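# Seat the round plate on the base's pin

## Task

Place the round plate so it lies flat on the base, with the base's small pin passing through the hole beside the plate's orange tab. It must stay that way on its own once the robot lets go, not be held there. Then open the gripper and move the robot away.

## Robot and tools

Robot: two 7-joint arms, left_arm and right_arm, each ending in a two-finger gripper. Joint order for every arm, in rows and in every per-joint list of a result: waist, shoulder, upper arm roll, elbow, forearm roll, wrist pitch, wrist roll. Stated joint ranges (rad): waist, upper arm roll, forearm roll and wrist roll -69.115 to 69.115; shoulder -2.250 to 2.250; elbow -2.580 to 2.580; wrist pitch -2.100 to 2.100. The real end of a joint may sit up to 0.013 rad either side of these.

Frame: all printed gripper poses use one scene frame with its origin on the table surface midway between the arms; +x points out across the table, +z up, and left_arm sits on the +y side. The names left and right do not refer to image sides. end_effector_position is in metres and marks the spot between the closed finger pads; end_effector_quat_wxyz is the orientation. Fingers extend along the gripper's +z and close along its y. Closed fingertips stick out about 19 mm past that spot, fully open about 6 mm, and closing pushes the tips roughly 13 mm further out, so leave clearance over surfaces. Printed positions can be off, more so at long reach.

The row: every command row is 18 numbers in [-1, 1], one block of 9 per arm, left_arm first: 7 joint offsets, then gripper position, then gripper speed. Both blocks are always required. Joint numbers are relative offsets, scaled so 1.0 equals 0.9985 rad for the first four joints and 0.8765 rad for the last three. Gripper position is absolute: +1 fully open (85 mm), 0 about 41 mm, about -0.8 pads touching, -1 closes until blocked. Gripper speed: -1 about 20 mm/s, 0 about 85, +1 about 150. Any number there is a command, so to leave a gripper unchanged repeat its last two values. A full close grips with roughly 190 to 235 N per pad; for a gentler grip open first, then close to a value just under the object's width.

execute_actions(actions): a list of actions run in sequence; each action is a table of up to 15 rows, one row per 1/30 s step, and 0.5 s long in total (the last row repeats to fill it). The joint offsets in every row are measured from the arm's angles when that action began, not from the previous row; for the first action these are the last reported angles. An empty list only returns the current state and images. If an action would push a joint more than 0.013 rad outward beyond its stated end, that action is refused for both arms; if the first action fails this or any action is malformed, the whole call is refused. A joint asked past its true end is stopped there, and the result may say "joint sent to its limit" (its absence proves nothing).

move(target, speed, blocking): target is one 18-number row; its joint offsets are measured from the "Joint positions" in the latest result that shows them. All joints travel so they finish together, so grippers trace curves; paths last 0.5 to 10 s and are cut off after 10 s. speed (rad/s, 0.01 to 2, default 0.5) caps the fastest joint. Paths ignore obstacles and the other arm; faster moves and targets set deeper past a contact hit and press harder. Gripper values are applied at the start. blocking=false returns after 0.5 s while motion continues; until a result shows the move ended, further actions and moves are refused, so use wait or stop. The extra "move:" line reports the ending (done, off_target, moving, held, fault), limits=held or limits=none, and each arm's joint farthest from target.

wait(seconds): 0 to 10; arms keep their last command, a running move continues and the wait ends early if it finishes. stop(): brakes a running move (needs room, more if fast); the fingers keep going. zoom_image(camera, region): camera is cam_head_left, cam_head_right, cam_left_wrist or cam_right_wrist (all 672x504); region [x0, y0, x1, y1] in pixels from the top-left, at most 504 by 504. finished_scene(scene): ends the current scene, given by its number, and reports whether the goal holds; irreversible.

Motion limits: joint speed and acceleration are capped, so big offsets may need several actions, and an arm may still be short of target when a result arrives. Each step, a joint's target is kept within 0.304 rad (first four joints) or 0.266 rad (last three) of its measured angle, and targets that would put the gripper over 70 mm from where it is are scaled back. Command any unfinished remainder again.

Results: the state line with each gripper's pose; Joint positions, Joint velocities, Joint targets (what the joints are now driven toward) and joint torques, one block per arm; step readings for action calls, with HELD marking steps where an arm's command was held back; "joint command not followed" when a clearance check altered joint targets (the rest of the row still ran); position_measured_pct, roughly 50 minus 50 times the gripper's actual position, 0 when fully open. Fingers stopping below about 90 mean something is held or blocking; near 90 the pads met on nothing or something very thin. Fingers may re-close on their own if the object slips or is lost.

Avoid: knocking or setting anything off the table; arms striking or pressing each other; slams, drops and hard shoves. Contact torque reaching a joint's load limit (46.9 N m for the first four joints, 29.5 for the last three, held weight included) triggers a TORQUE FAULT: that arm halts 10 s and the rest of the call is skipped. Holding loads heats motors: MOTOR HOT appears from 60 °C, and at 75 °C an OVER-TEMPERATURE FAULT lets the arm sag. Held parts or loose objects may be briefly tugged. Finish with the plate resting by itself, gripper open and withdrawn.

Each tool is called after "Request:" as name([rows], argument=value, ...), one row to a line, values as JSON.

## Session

Request:
execute_actions(actions=[])

Scene clock: 0.00 s.
left_arm: end_effector_position=(+0.3736, -0.1567, +0.3221) position_measured_pct=0.0 end_effector_quat_wxyz=(+0.031, +0.618, +0.783, +0.059) | right_arm: end_effector_position=(+0.1090, -0.4886, +0.1353) position_measured_pct=0.0 end_effector_quat_wxyz=(-0.094, +0.390, +0.819, +0.412)
Joint names: [waist, shoulder, upper arm roll, elbow, forearm roll, wrist pitch, wrist roll]
Joint positions: left_arm=[ 0.824  0.84   0.09   0.526 -0.2    1.743  1.124] | right_arm=[ 1.249  0.563  0.103  2.352 -0.525  1.096  2.387]
Joint velocities: left_arm=[-0.    -0.003  0.     0.002 -0.002 -0.     0.   ] | right_arm=[-0.     0.002 -0.     0.    -0.     0.001  0.   ]
Joint torques (N m, as the joint torque sensors report them, + toward a larger angle): no reading
Joint targets: left_arm=[0.824 0.840 0.090 0.526 -0.200 1.743 1.124] | right_arm=[1.249 0.563 0.103 2.352 -0.525 1.096 2.387]

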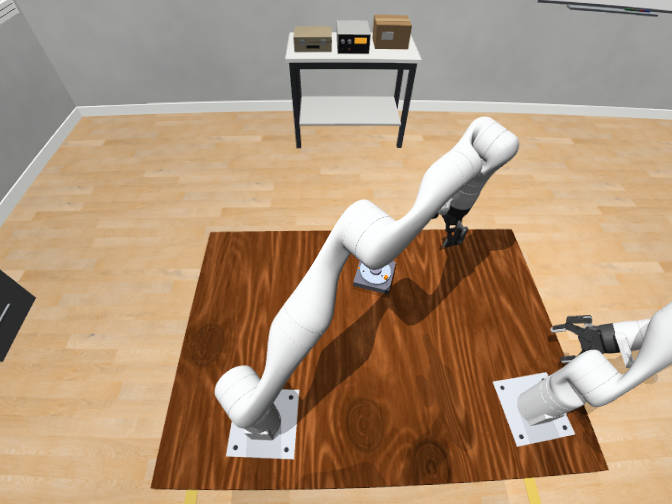

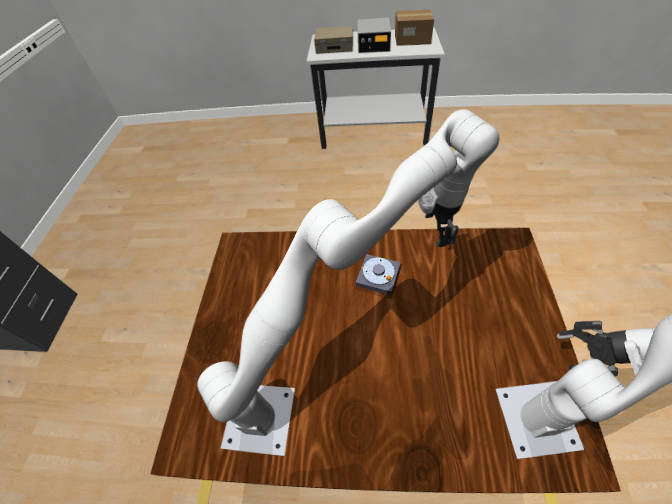

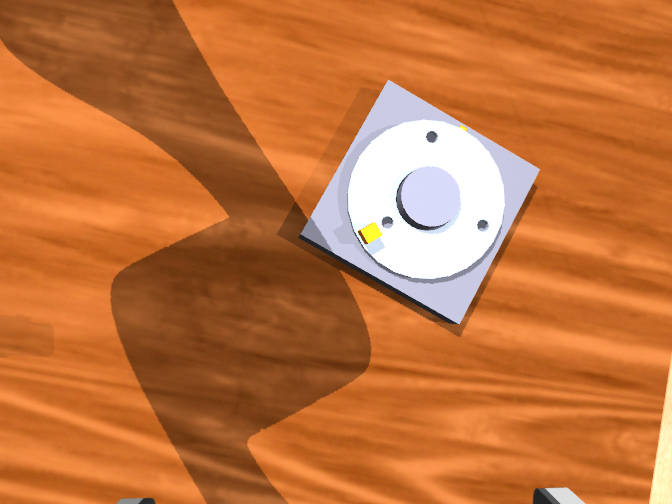

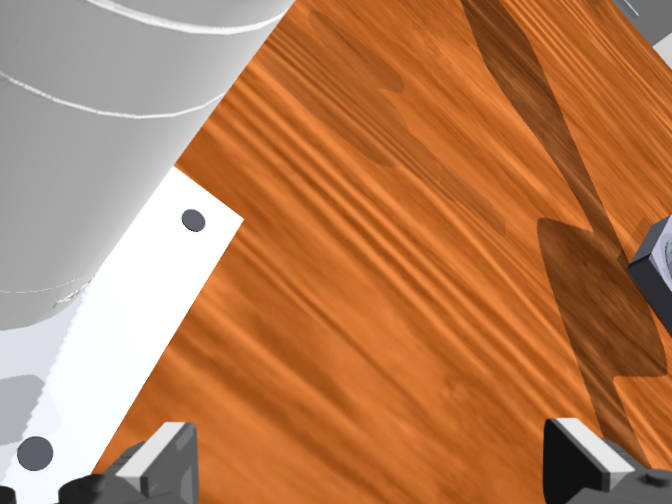

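Request:
move(target=[-0.21,0.026,-0.241,0.742,0.371,-0.813,0.783,1,0, 0,0,0,0,0,0,0,1,0], speed=0.6)

Scene clock: 5.93 s.
left_arm: end_effector_position=(+0.4382, -0.0133, +0.0795) position_measured_pct=0.0 end_effector_quat_wxyz=(-0.004, +0.128, +0.992, +0.006) | right_arm: end_effector_position=(+0.1090, -0.4886, +0.1353) position_measured_pct=0.0 end_effector_quat_wxyz=(-0.094, +0.390, +0.819, +0.412)
Joint names: [waist, shoulder, upper arm roll, elbow, forearm roll, wrist pitch, wrist roll]
Joint positions: left_arm=[ 0.614  0.866 -0.15   1.267  0.125  1.03   1.811] | right_arm=[ 1.249  0.563  0.103  2.352 -0.525  1.096  2.387]
Joint velocities: left_arm=[ 0.    -0.003 -0.001  0.001 -0.    -0.001  0.001] | right_arm=[-0.     0.001  0.     0.    -0.001  0.     0.   ]
Joint torques (N m, as the joint torque sensors report them, + toward a larger angle): left_arm=[  0.05 -22.38  -0.63  -7.3   -0.14   0.04  -0.38] | right_arm=[ -0.12 -10.66  -0.2    0.29  -0.31   2.07  -0.11]
Joint targets: left_arm=[0.614 0.866 -0.150 1.267 0.125 1.030 1.811] | right_arm=[1.249 0.563 0.103 2.352 -0.525 1.096 2.387]
move: done; limits=none; left_arm: farthest joint: the waist, 0.000 radians from its target (0.210 radians at the start); right_arm: farthest joint: the waist, 0.000 radians from its target (0.000 radians at the start)

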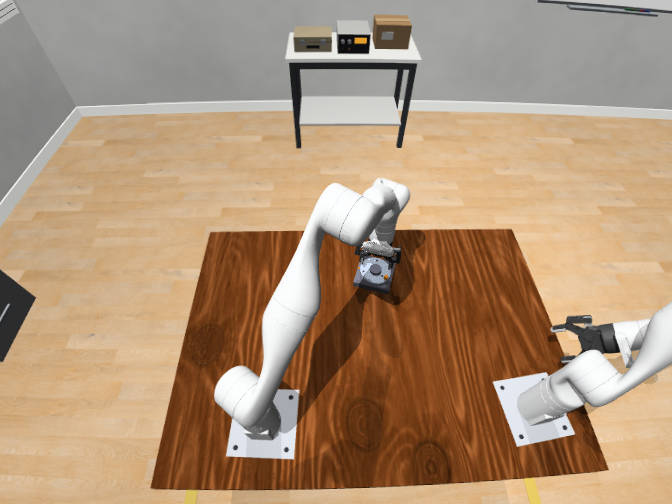

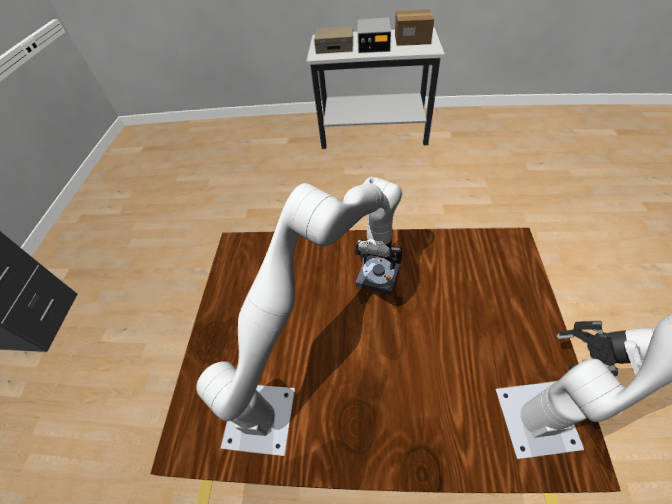

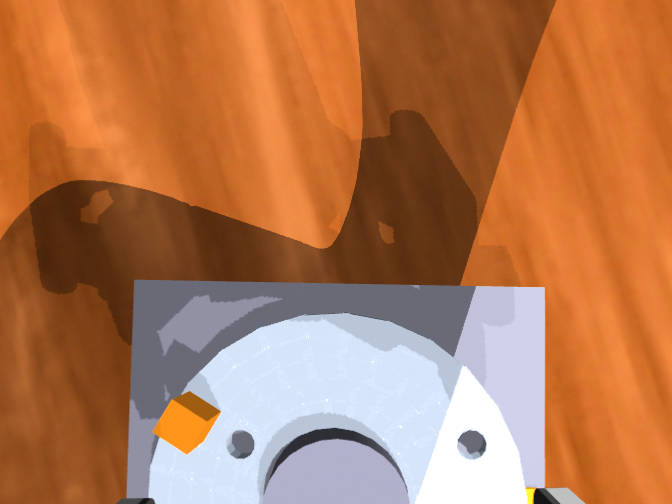

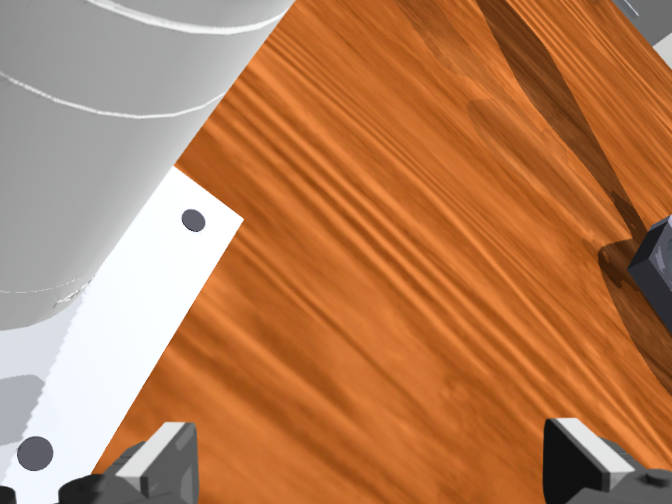

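Request:
move(target=[0.004,0.0405,0,0.0063,0,-0.053,0,0.88,0, 0,0,0,0,0,0,0,1,0], speed=0.1)

Request:
move(target=[0,0,0,0,0,0,-1,0.88,0, 0,0,0,0,0,0,0,1,0], speed=0.35)

Scene clock: 11.90 s.
left_arm: end_effector_position=(+0.4401, -0.0149, +0.0542) position_measured_pct=6.0 end_effector_quat_wxyz=(-0.003, +0.130, +0.992, +0.009) | right_arm: end_effector_position=(+0.1090, -0.4886, +0.1353) position_measured_pct=0.0 end_effector_quat_wxyz=(-0.094, +0.390, +0.819, +0.412)
Joint names: [waist, shoulder, upper arm roll, elbow, forearm roll, wrist pitch, wrist roll]
Joint positions: left_arm=[ 0.618  0.907 -0.15   1.273  0.125  0.984  1.811] | right_arm=[ 1.249  0.563  0.103  2.352 -0.525  1.096  2.387]
Joint velocities: left_arm=[-0.001  0.005 -0.     0.001 -0.    -0.001  0.   ] | right_arm=[-0.001 -0.001  0.    -0.     0.001 -0.001  0.   ]
Joint torques (N m, as the joint torque sensors report them, + toward a larger angle): left_arm=[ -0.06 -22.36  -0.35  -7.14  -0.27  -0.44  -0.47] | right_arm=[ -0.1  -10.64  -0.2    0.26  -0.35   2.07  -0.12]
Joint targets: left_arm=[0.618 0.907 -0.150 1.273 0.125 0.984 1.811] | right_arm=[1.249 0.563 0.103 2.352 -0.525 1.096 2.387]
move: done; limits=none; left_arm: farthest joint: the wrist pitch, 0.001 radians from its target (0.047 radians at the start); right_arm: farthest joint: the waist, 0.000 radians from its target (0.000 radians at the start)

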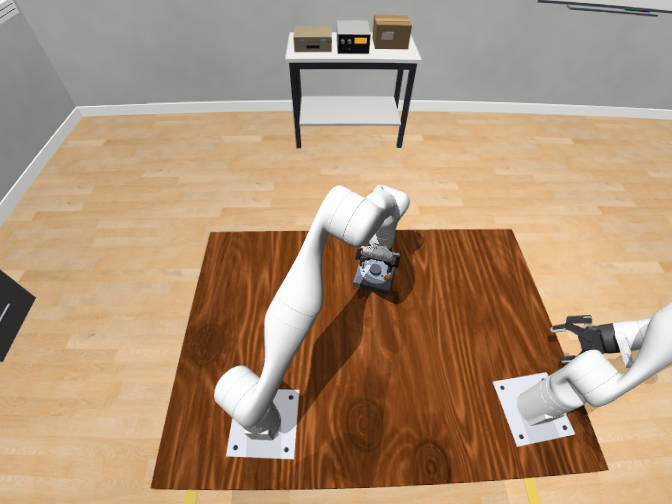

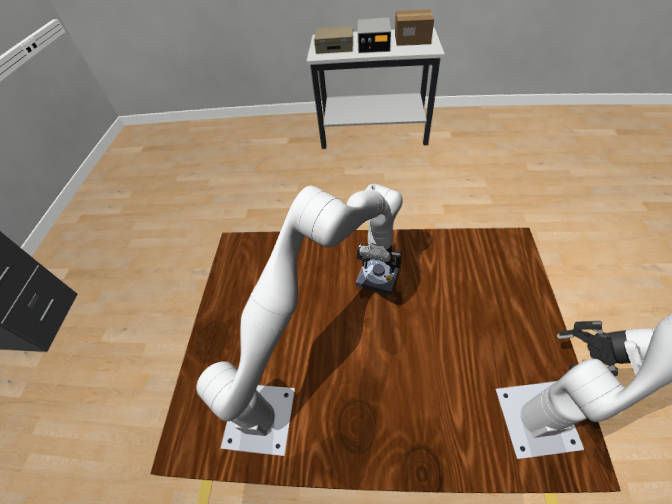

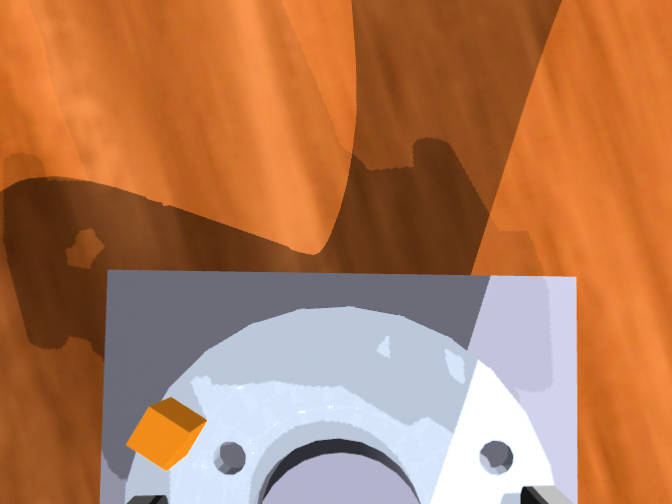

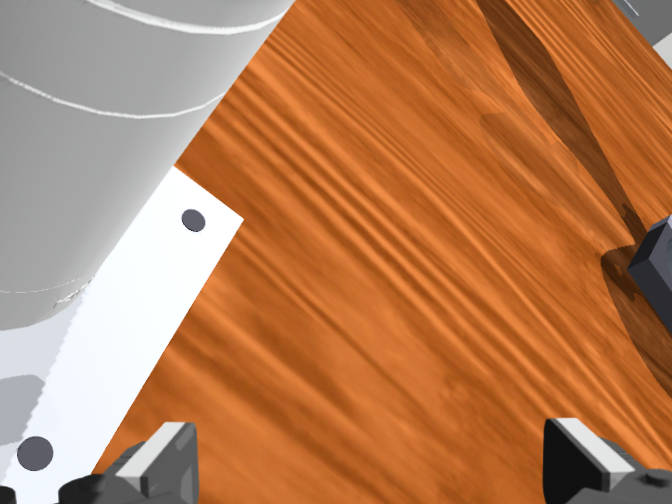

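Scene clock: 14.90 s.
left_arm: end_effector_position=(+0.4402, -0.0153, +0.0544) position_measured_pct=6.0 end_effector_quat_wxyz=(-0.006, +0.538, +0.843, +0.007) | right_arm: end_effector_position=(+0.1090, -0.4886, +0.1353) position_measured_pct=0.0 end_effector_quat_wxyz=(-0.094, +0.390, +0.819, +0.412)
Joint names: [waist, shoulder, upper arm roll, elbow, forearm roll, wrist pitch, wrist roll]
Joint positions: left_arm=[ 0.618  0.906 -0.15   1.273  0.125  0.984  0.934] | right_arm=[ 1.249  0.563  0.103  2.352 -0.525  1.096  2.387]
Joint velocities: left_arm=[ 0.     0.    -0.001  0.003 -0.001  0.    -0.001] | right_arm=[-0.     0.    -0.    -0.    -0.    -0.001 -0.   ]
Joint torques (N m, as the joint torque sensors report them, + toward a larger angle): left_arm=[ -0.19 -22.17  -0.67  -7.06  -0.42  -0.09  -0.5 ] | right_arm=[ -0.12 -10.56  -0.24   0.25  -0.34   2.12  -0.16]
Joint targets: left_arm=[0.618 0.907 -0.150 1.273 0.125 0.984 0.934] | right_arm=[1.249 0.563 0.103 2.352 -0.525 1.096 2.387]
move: done; limits=none; left_arm: farthest joint: the shoulder, 0.001 radians from its target (0.000 radians at the start); right_arm: farthest joint: the waist, 0.000 radians from its target (0.000 radians at the start)

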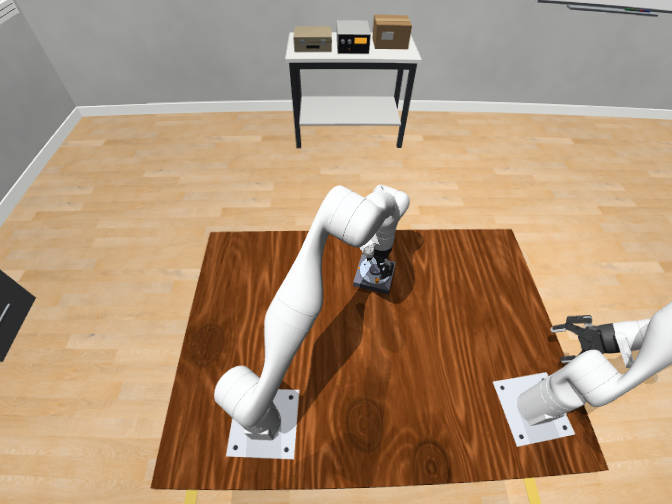

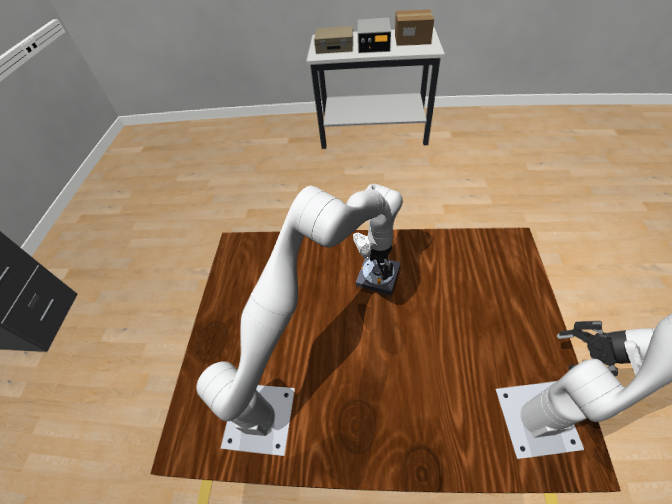

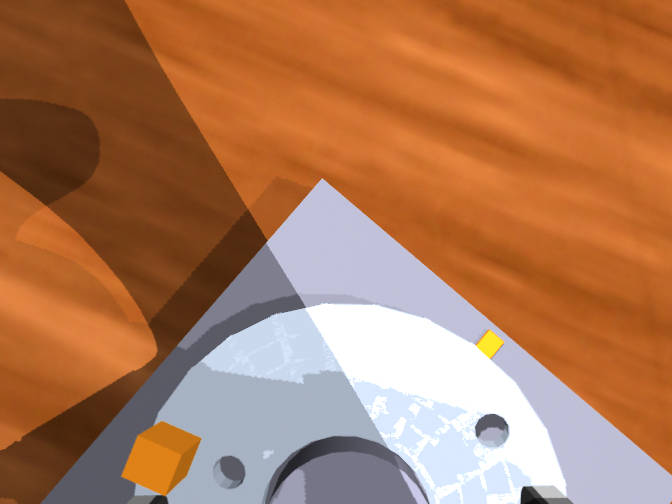

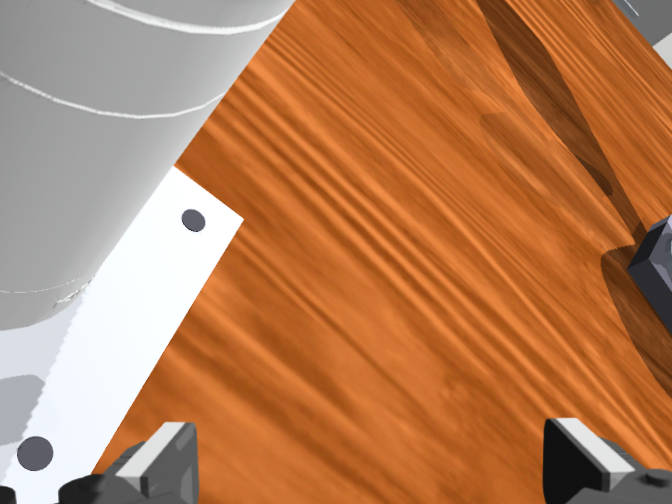

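Request:
move(target=[0,0,0,0,0,0,-1,0.88,0, 0,0,0,0,0,0,0,1,0], speed=0.45)

Request:
move(target=[0,0,0,0,0,0,-0.93,0.88,0, 0,0,0,0,0,0,0,1,0], speed=0.4)

Scene clock: 20.77 s.
left_arm: end_effector_position=(+0.4400, -0.0157, +0.0544) position_measured_pct=6.0 end_effector_quat_wxyz=(-0.008, +0.845, +0.535, +0.004) | right_arm: end_effector_position=(+0.1090, -0.4886, +0.1353) position_measured_pct=0.0 end_effector_quat_wxyz=(-0.094, +0.390, +0.819, +0.412)
Joint names: [waist, shoulder, upper arm roll, elbow, forearm roll, wrist pitch, wrist roll]
Joint positions: left_arm=[ 0.619  0.906 -0.15   1.273  0.125  0.984  0.058] | right_arm=[ 1.249  0.563  0.103  2.352 -0.525  1.096  2.387]
Joint velocities: left_arm=[-0.    -0.002  0.001 -0.001 -0.001  0.001 -0.002] | right_arm=[ 0.    -0.001 -0.     0.001 -0.002 -0.001 -0.   ]
Joint torques (N m, as the joint torque sensors report them, + toward a larger angle): left_arm=[ -0.52 -22.39  -0.58  -6.98  -0.33  -0.21  -0.31] | right_arm=[ -0.08 -10.62  -0.11   0.4   -0.36   2.05  -0.13]
Joint targets: left_arm=[0.618 0.906 -0.150 1.273 0.125 0.984 0.058] | right_arm=[1.249 0.563 0.103 2.352 -0.525 1.096 2.387]
move: done; limits=none; left_arm: farthest joint: the waist, 0.001 radians from its target (0.000 radians at the start); right_arm: farthest joint: the waist, 0.000 radians from its target (0.000 radians at the start)

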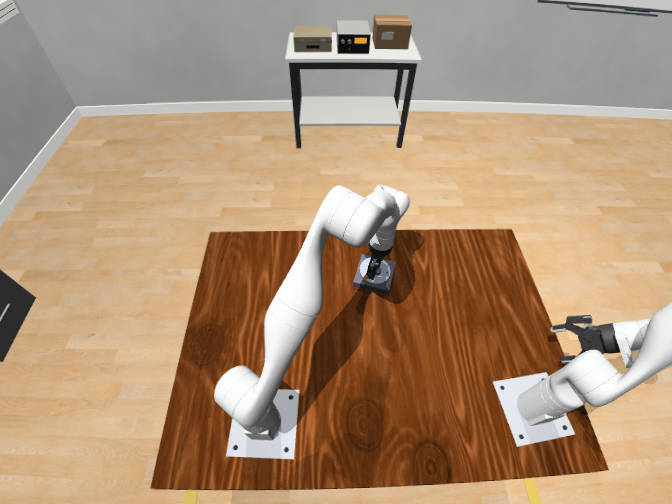

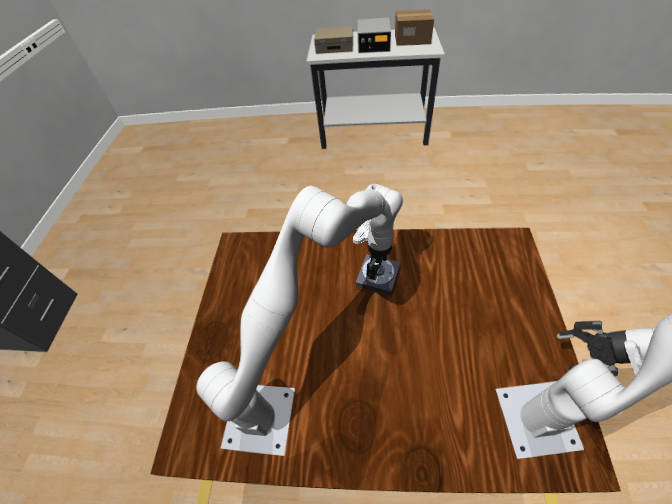

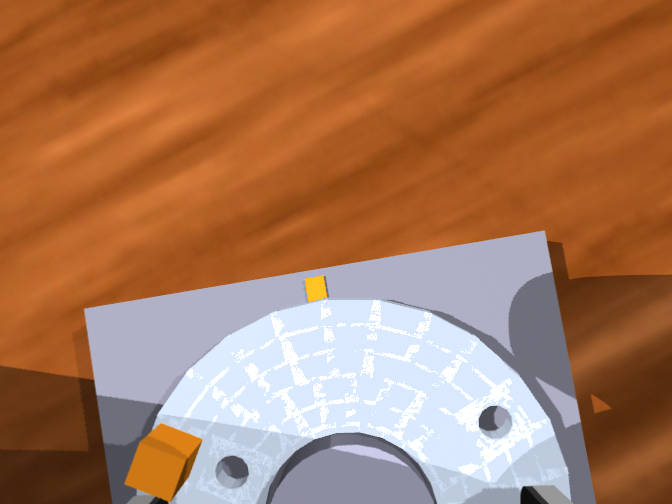

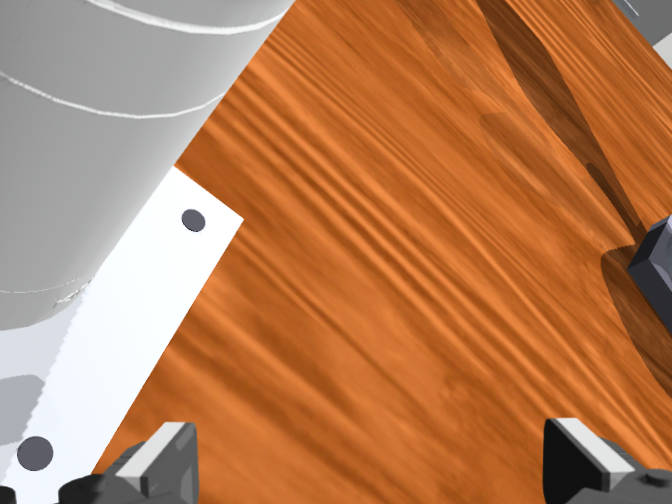

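Scene clock: 23.30 s.
left_arm: end_effector_position=(+0.4397, -0.0158, +0.0544) position_measured_pct=6.0 end_effector_quat_wxyz=(-0.009, +0.988, +0.156, -0.000) | right_arm: end_effector_position=(+0.1090, -0.4886, +0.1353) position_measured_pct=0.0 end_effector_quat_wxyz=(-0.094, +0.390, +0.819, +0.412)
Joint names: [waist, shoulder, upper arm roll, elbow, forearm roll, wrist pitch, wrist roll]
Joint positions: left_arm=[ 0.619  0.906 -0.15   1.273  0.125  0.984 -0.757] | right_arm=[ 1.249  0.563  0.103  2.352 -0.525  1.096  2.387]
Joint velocities: left_arm=[ 0.002  0.002 -0.001 -0.     0.002  0.001 -0.002] | right_arm=[-0.001  0.     0.     0.001 -0.001 -0.001  0.   ]
Joint torques (N m, as the joint torque sensors report them, + toward a larger angle): left_arm=[ -0.27 -22.44  -0.49  -7.48  -0.19  -0.47  -0.33] | right_arm=[ -0.12 -10.71  -0.25   0.32  -0.32   2.02  -0.11]
Joint targets: left_arm=[0.619 0.906 -0.150 1.273 0.125 0.984 -0.757] | right_arm=[1.249 0.563 0.103 2.352 -0.525 1.096 2.387]
move: done; limits=none; left_arm: farthest joint: the waist, 0.000 radians from its target (0.000 radians at the start); right_arm: farthest joint: the waist, 0.000 radians from its target (0.000 radians at the start)

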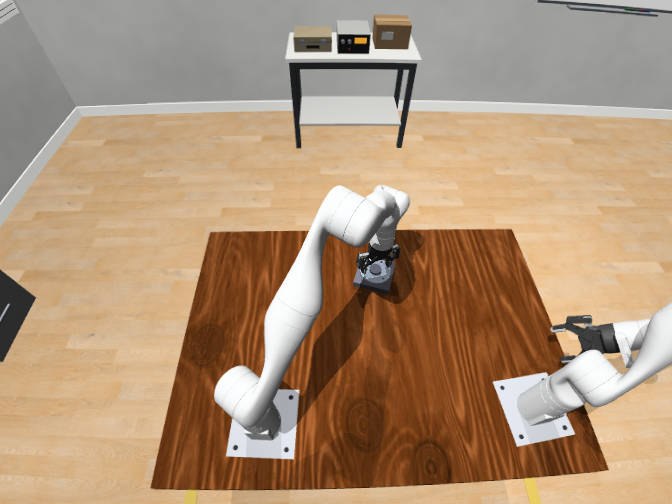

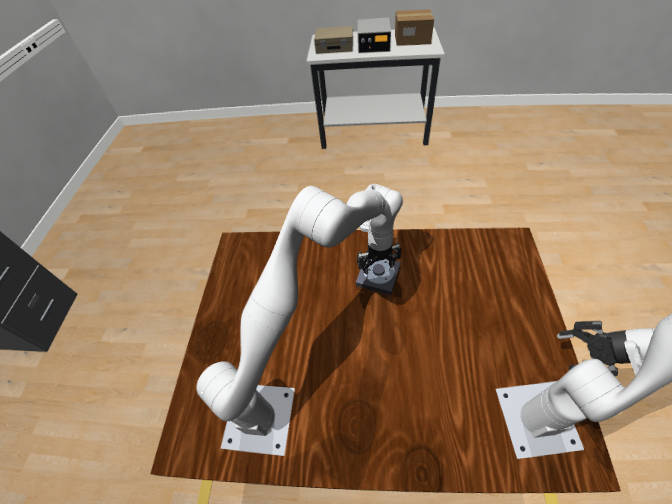

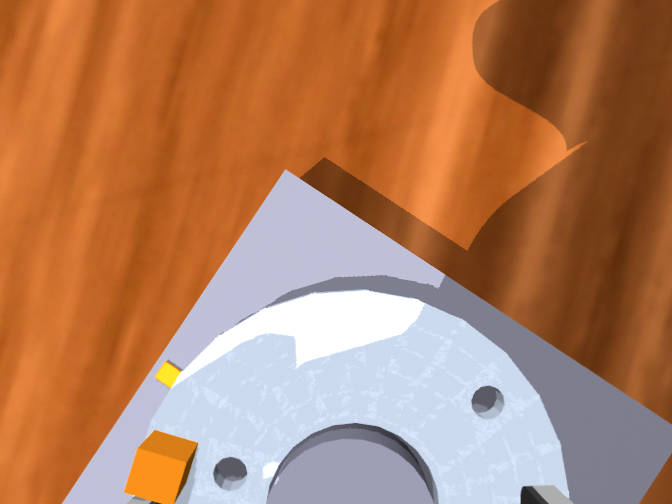

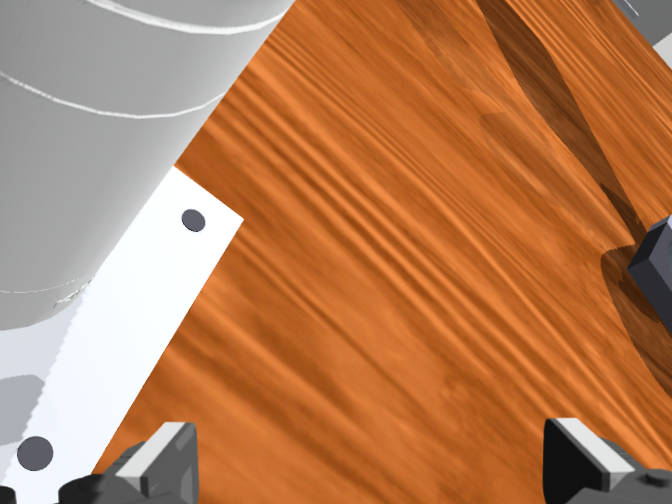

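Request:
move(target=[0,0,0,0,0,0,-0.26,0.88,0, 0,0,0,0,0,0,0,1,0], speed=0.12)

Scene clock: 28.03 s.
left_arm: end_effector_position=(+0.4397, -0.0158, +0.0544) position_measured_pct=6.0 end_effector_quat_wxyz=(-0.009, +0.999, +0.043, -0.001) | right_arm: end_effector_position=(+0.1090, -0.4886, +0.1353) position_measured_pct=0.0 end_effector_quat_wxyz=(-0.094, +0.390, +0.819, +0.412)
Joint names: [waist, shoulder, upper arm roll, elbow, forearm roll, wrist pitch, wrist roll]
Joint positions: left_arm=[ 0.619  0.906 -0.15   1.273  0.125  0.984 -0.985] | right_arm=[ 1.249  0.563  0.103  2.352 -0.525  1.096  2.387]
Joint velocities: left_arm=[ 0.     0.001 -0.001  0.001  0.001 -0.001 -0.002] | right_arm=[ 0.001 -0.001  0.    -0.     0.    -0.    -0.   ]
Joint torques (N m, as the joint torque sensors report them, + toward a larger angle): left_arm=[ -0.09 -22.66  -0.64  -7.3   -0.04  -0.33  -0.48] | right_arm=[ -0.1  -10.78  -0.12   0.23  -0.34   2.04  -0.13]
Joint targets: left_arm=[0.619 0.906 -0.150 1.273 0.125 0.984 -0.985] | right_arm=[1.249 0.563 0.103 2.352 -0.525 1.096 2.387]
move: done; limits=none; left_arm: farthest joint: the waist, 0.000 radians from its target (0.000 radians at the start); right_arm: farthest joint: the waist, 0.000 radians from its target (0.000 radians at the start)

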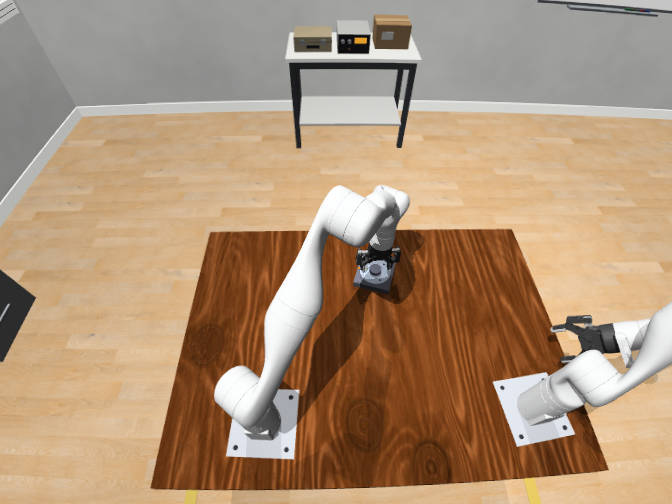

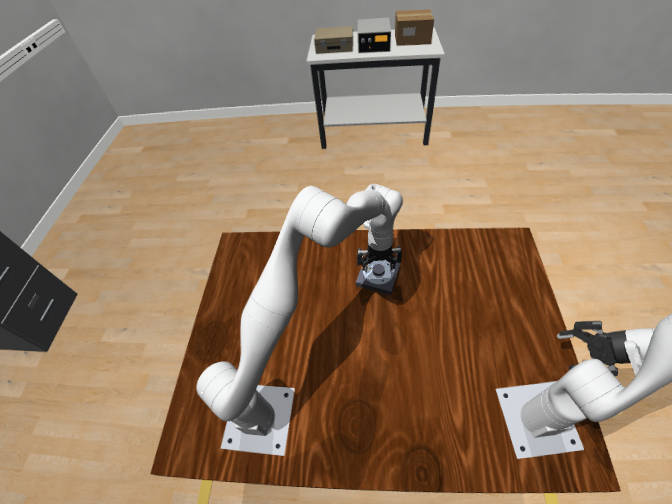

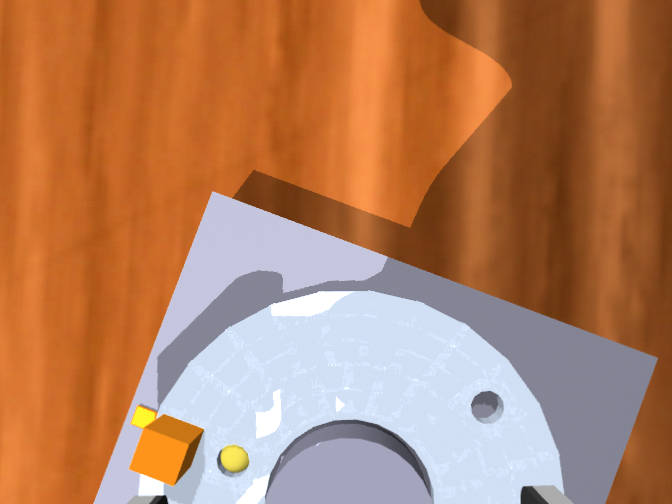

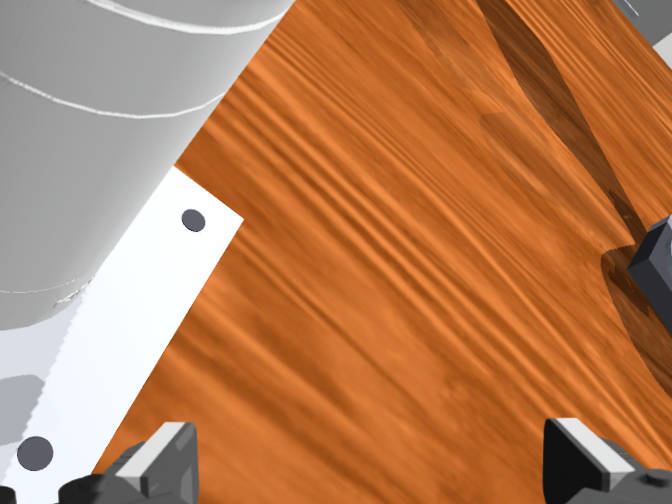

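Request:
move(target=[0,-0.2,0,-0.05,0,0.28,0.1,1,0, 0,0,0,0,0,0,0,1,0], speed=0.4)

Request:
zoom_image(camera="cam_head_right", region=[330, 230, 430, 310])

Scene clock: 31.83 s.
left_arm: end_effector_position=(+0.4172, -0.0126, +0.1839) position_measured_pct=0.0 end_effector_quat_wxyz=(+0.006, +0.996, +0.083, -0.010) | right_arm: end_effector_position=(+0.1090, -0.4886, +0.1353) position_measured_pct=0.0 end_effector_quat_wxyz=(-0.094, +0.390, +0.819, +0.412)
Joint names: [waist, shoulder, upper arm roll, elbow, forearm roll, wrist pitch, wrist roll]
Joint positions: left_arm=[ 0.619  0.707 -0.15   1.223  0.125  1.229 -0.897] | right_arm=[ 1.249  0.563  0.103  2.352 -0.525  1.096  2.387]
Joint velocities: left_arm=[ 0.001 -0.002  0.    -0.001  0.002  0.001  0.   ] | right_arm=[ 0.    -0.001  0.     0.001  0.    -0.    -0.   ]
Joint torques (N m, as the joint torque sensors report them, + toward a larger angle): left_arm=[ -0.22 -21.22  -0.17  -8.25  -0.18  -0.24  -0.49] | right_arm=[ -0.1  -10.65  -0.17   0.27  -0.31   2.1   -0.12]
Joint targets: left_arm=[0.619 0.707 -0.150 1.223 0.125 1.230 -0.897] | right_arm=[1.249 0.563 0.103 2.352 -0.525 1.096 2.387]
move: done; limits=none; left_arm: farthest joint: the shoulder, 0.001 radians from its target (0.200 radians at the start); right_arm: farthest joint: the waist, 0.000 radians from its target (0.000 radians at the start)

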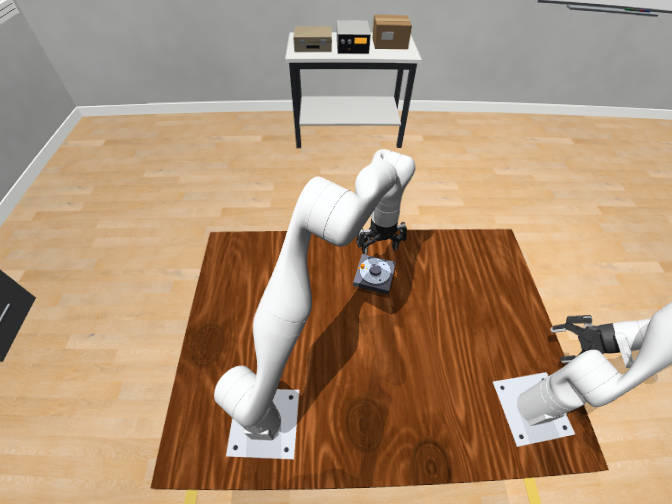

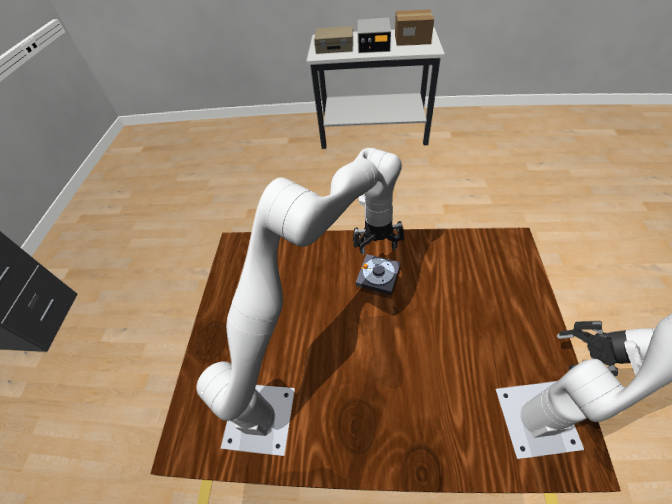

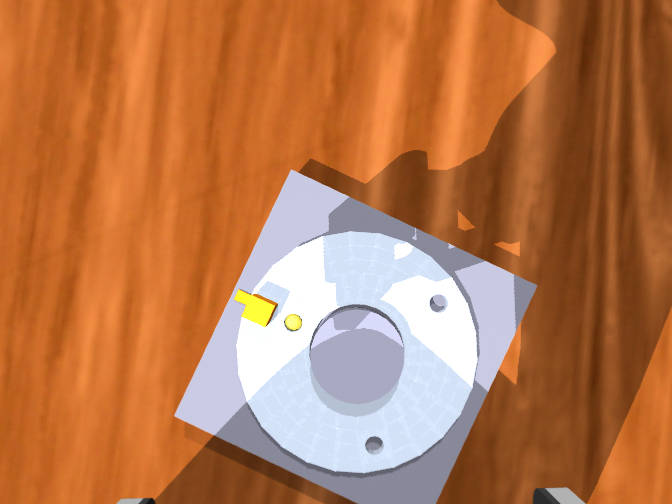

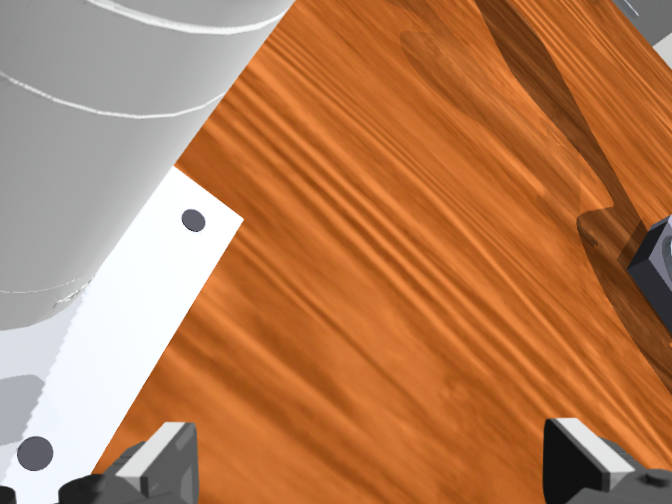

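Region (330, 230, 430, 310) of cam_head_right's 672x504 image, scaled by 5.040, with more detail than that image has; it fills the top 403 rows of this view, and the rest is white.

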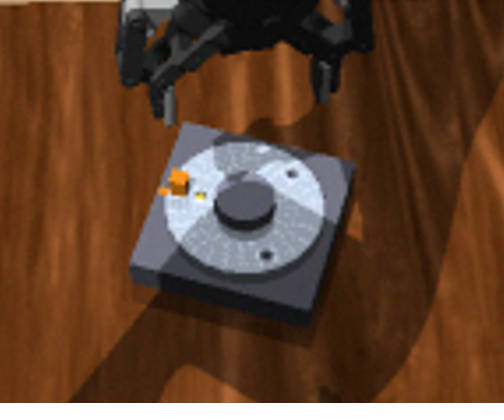

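Request:
finished_scene(scene=2)

The scene is finished: the task was done.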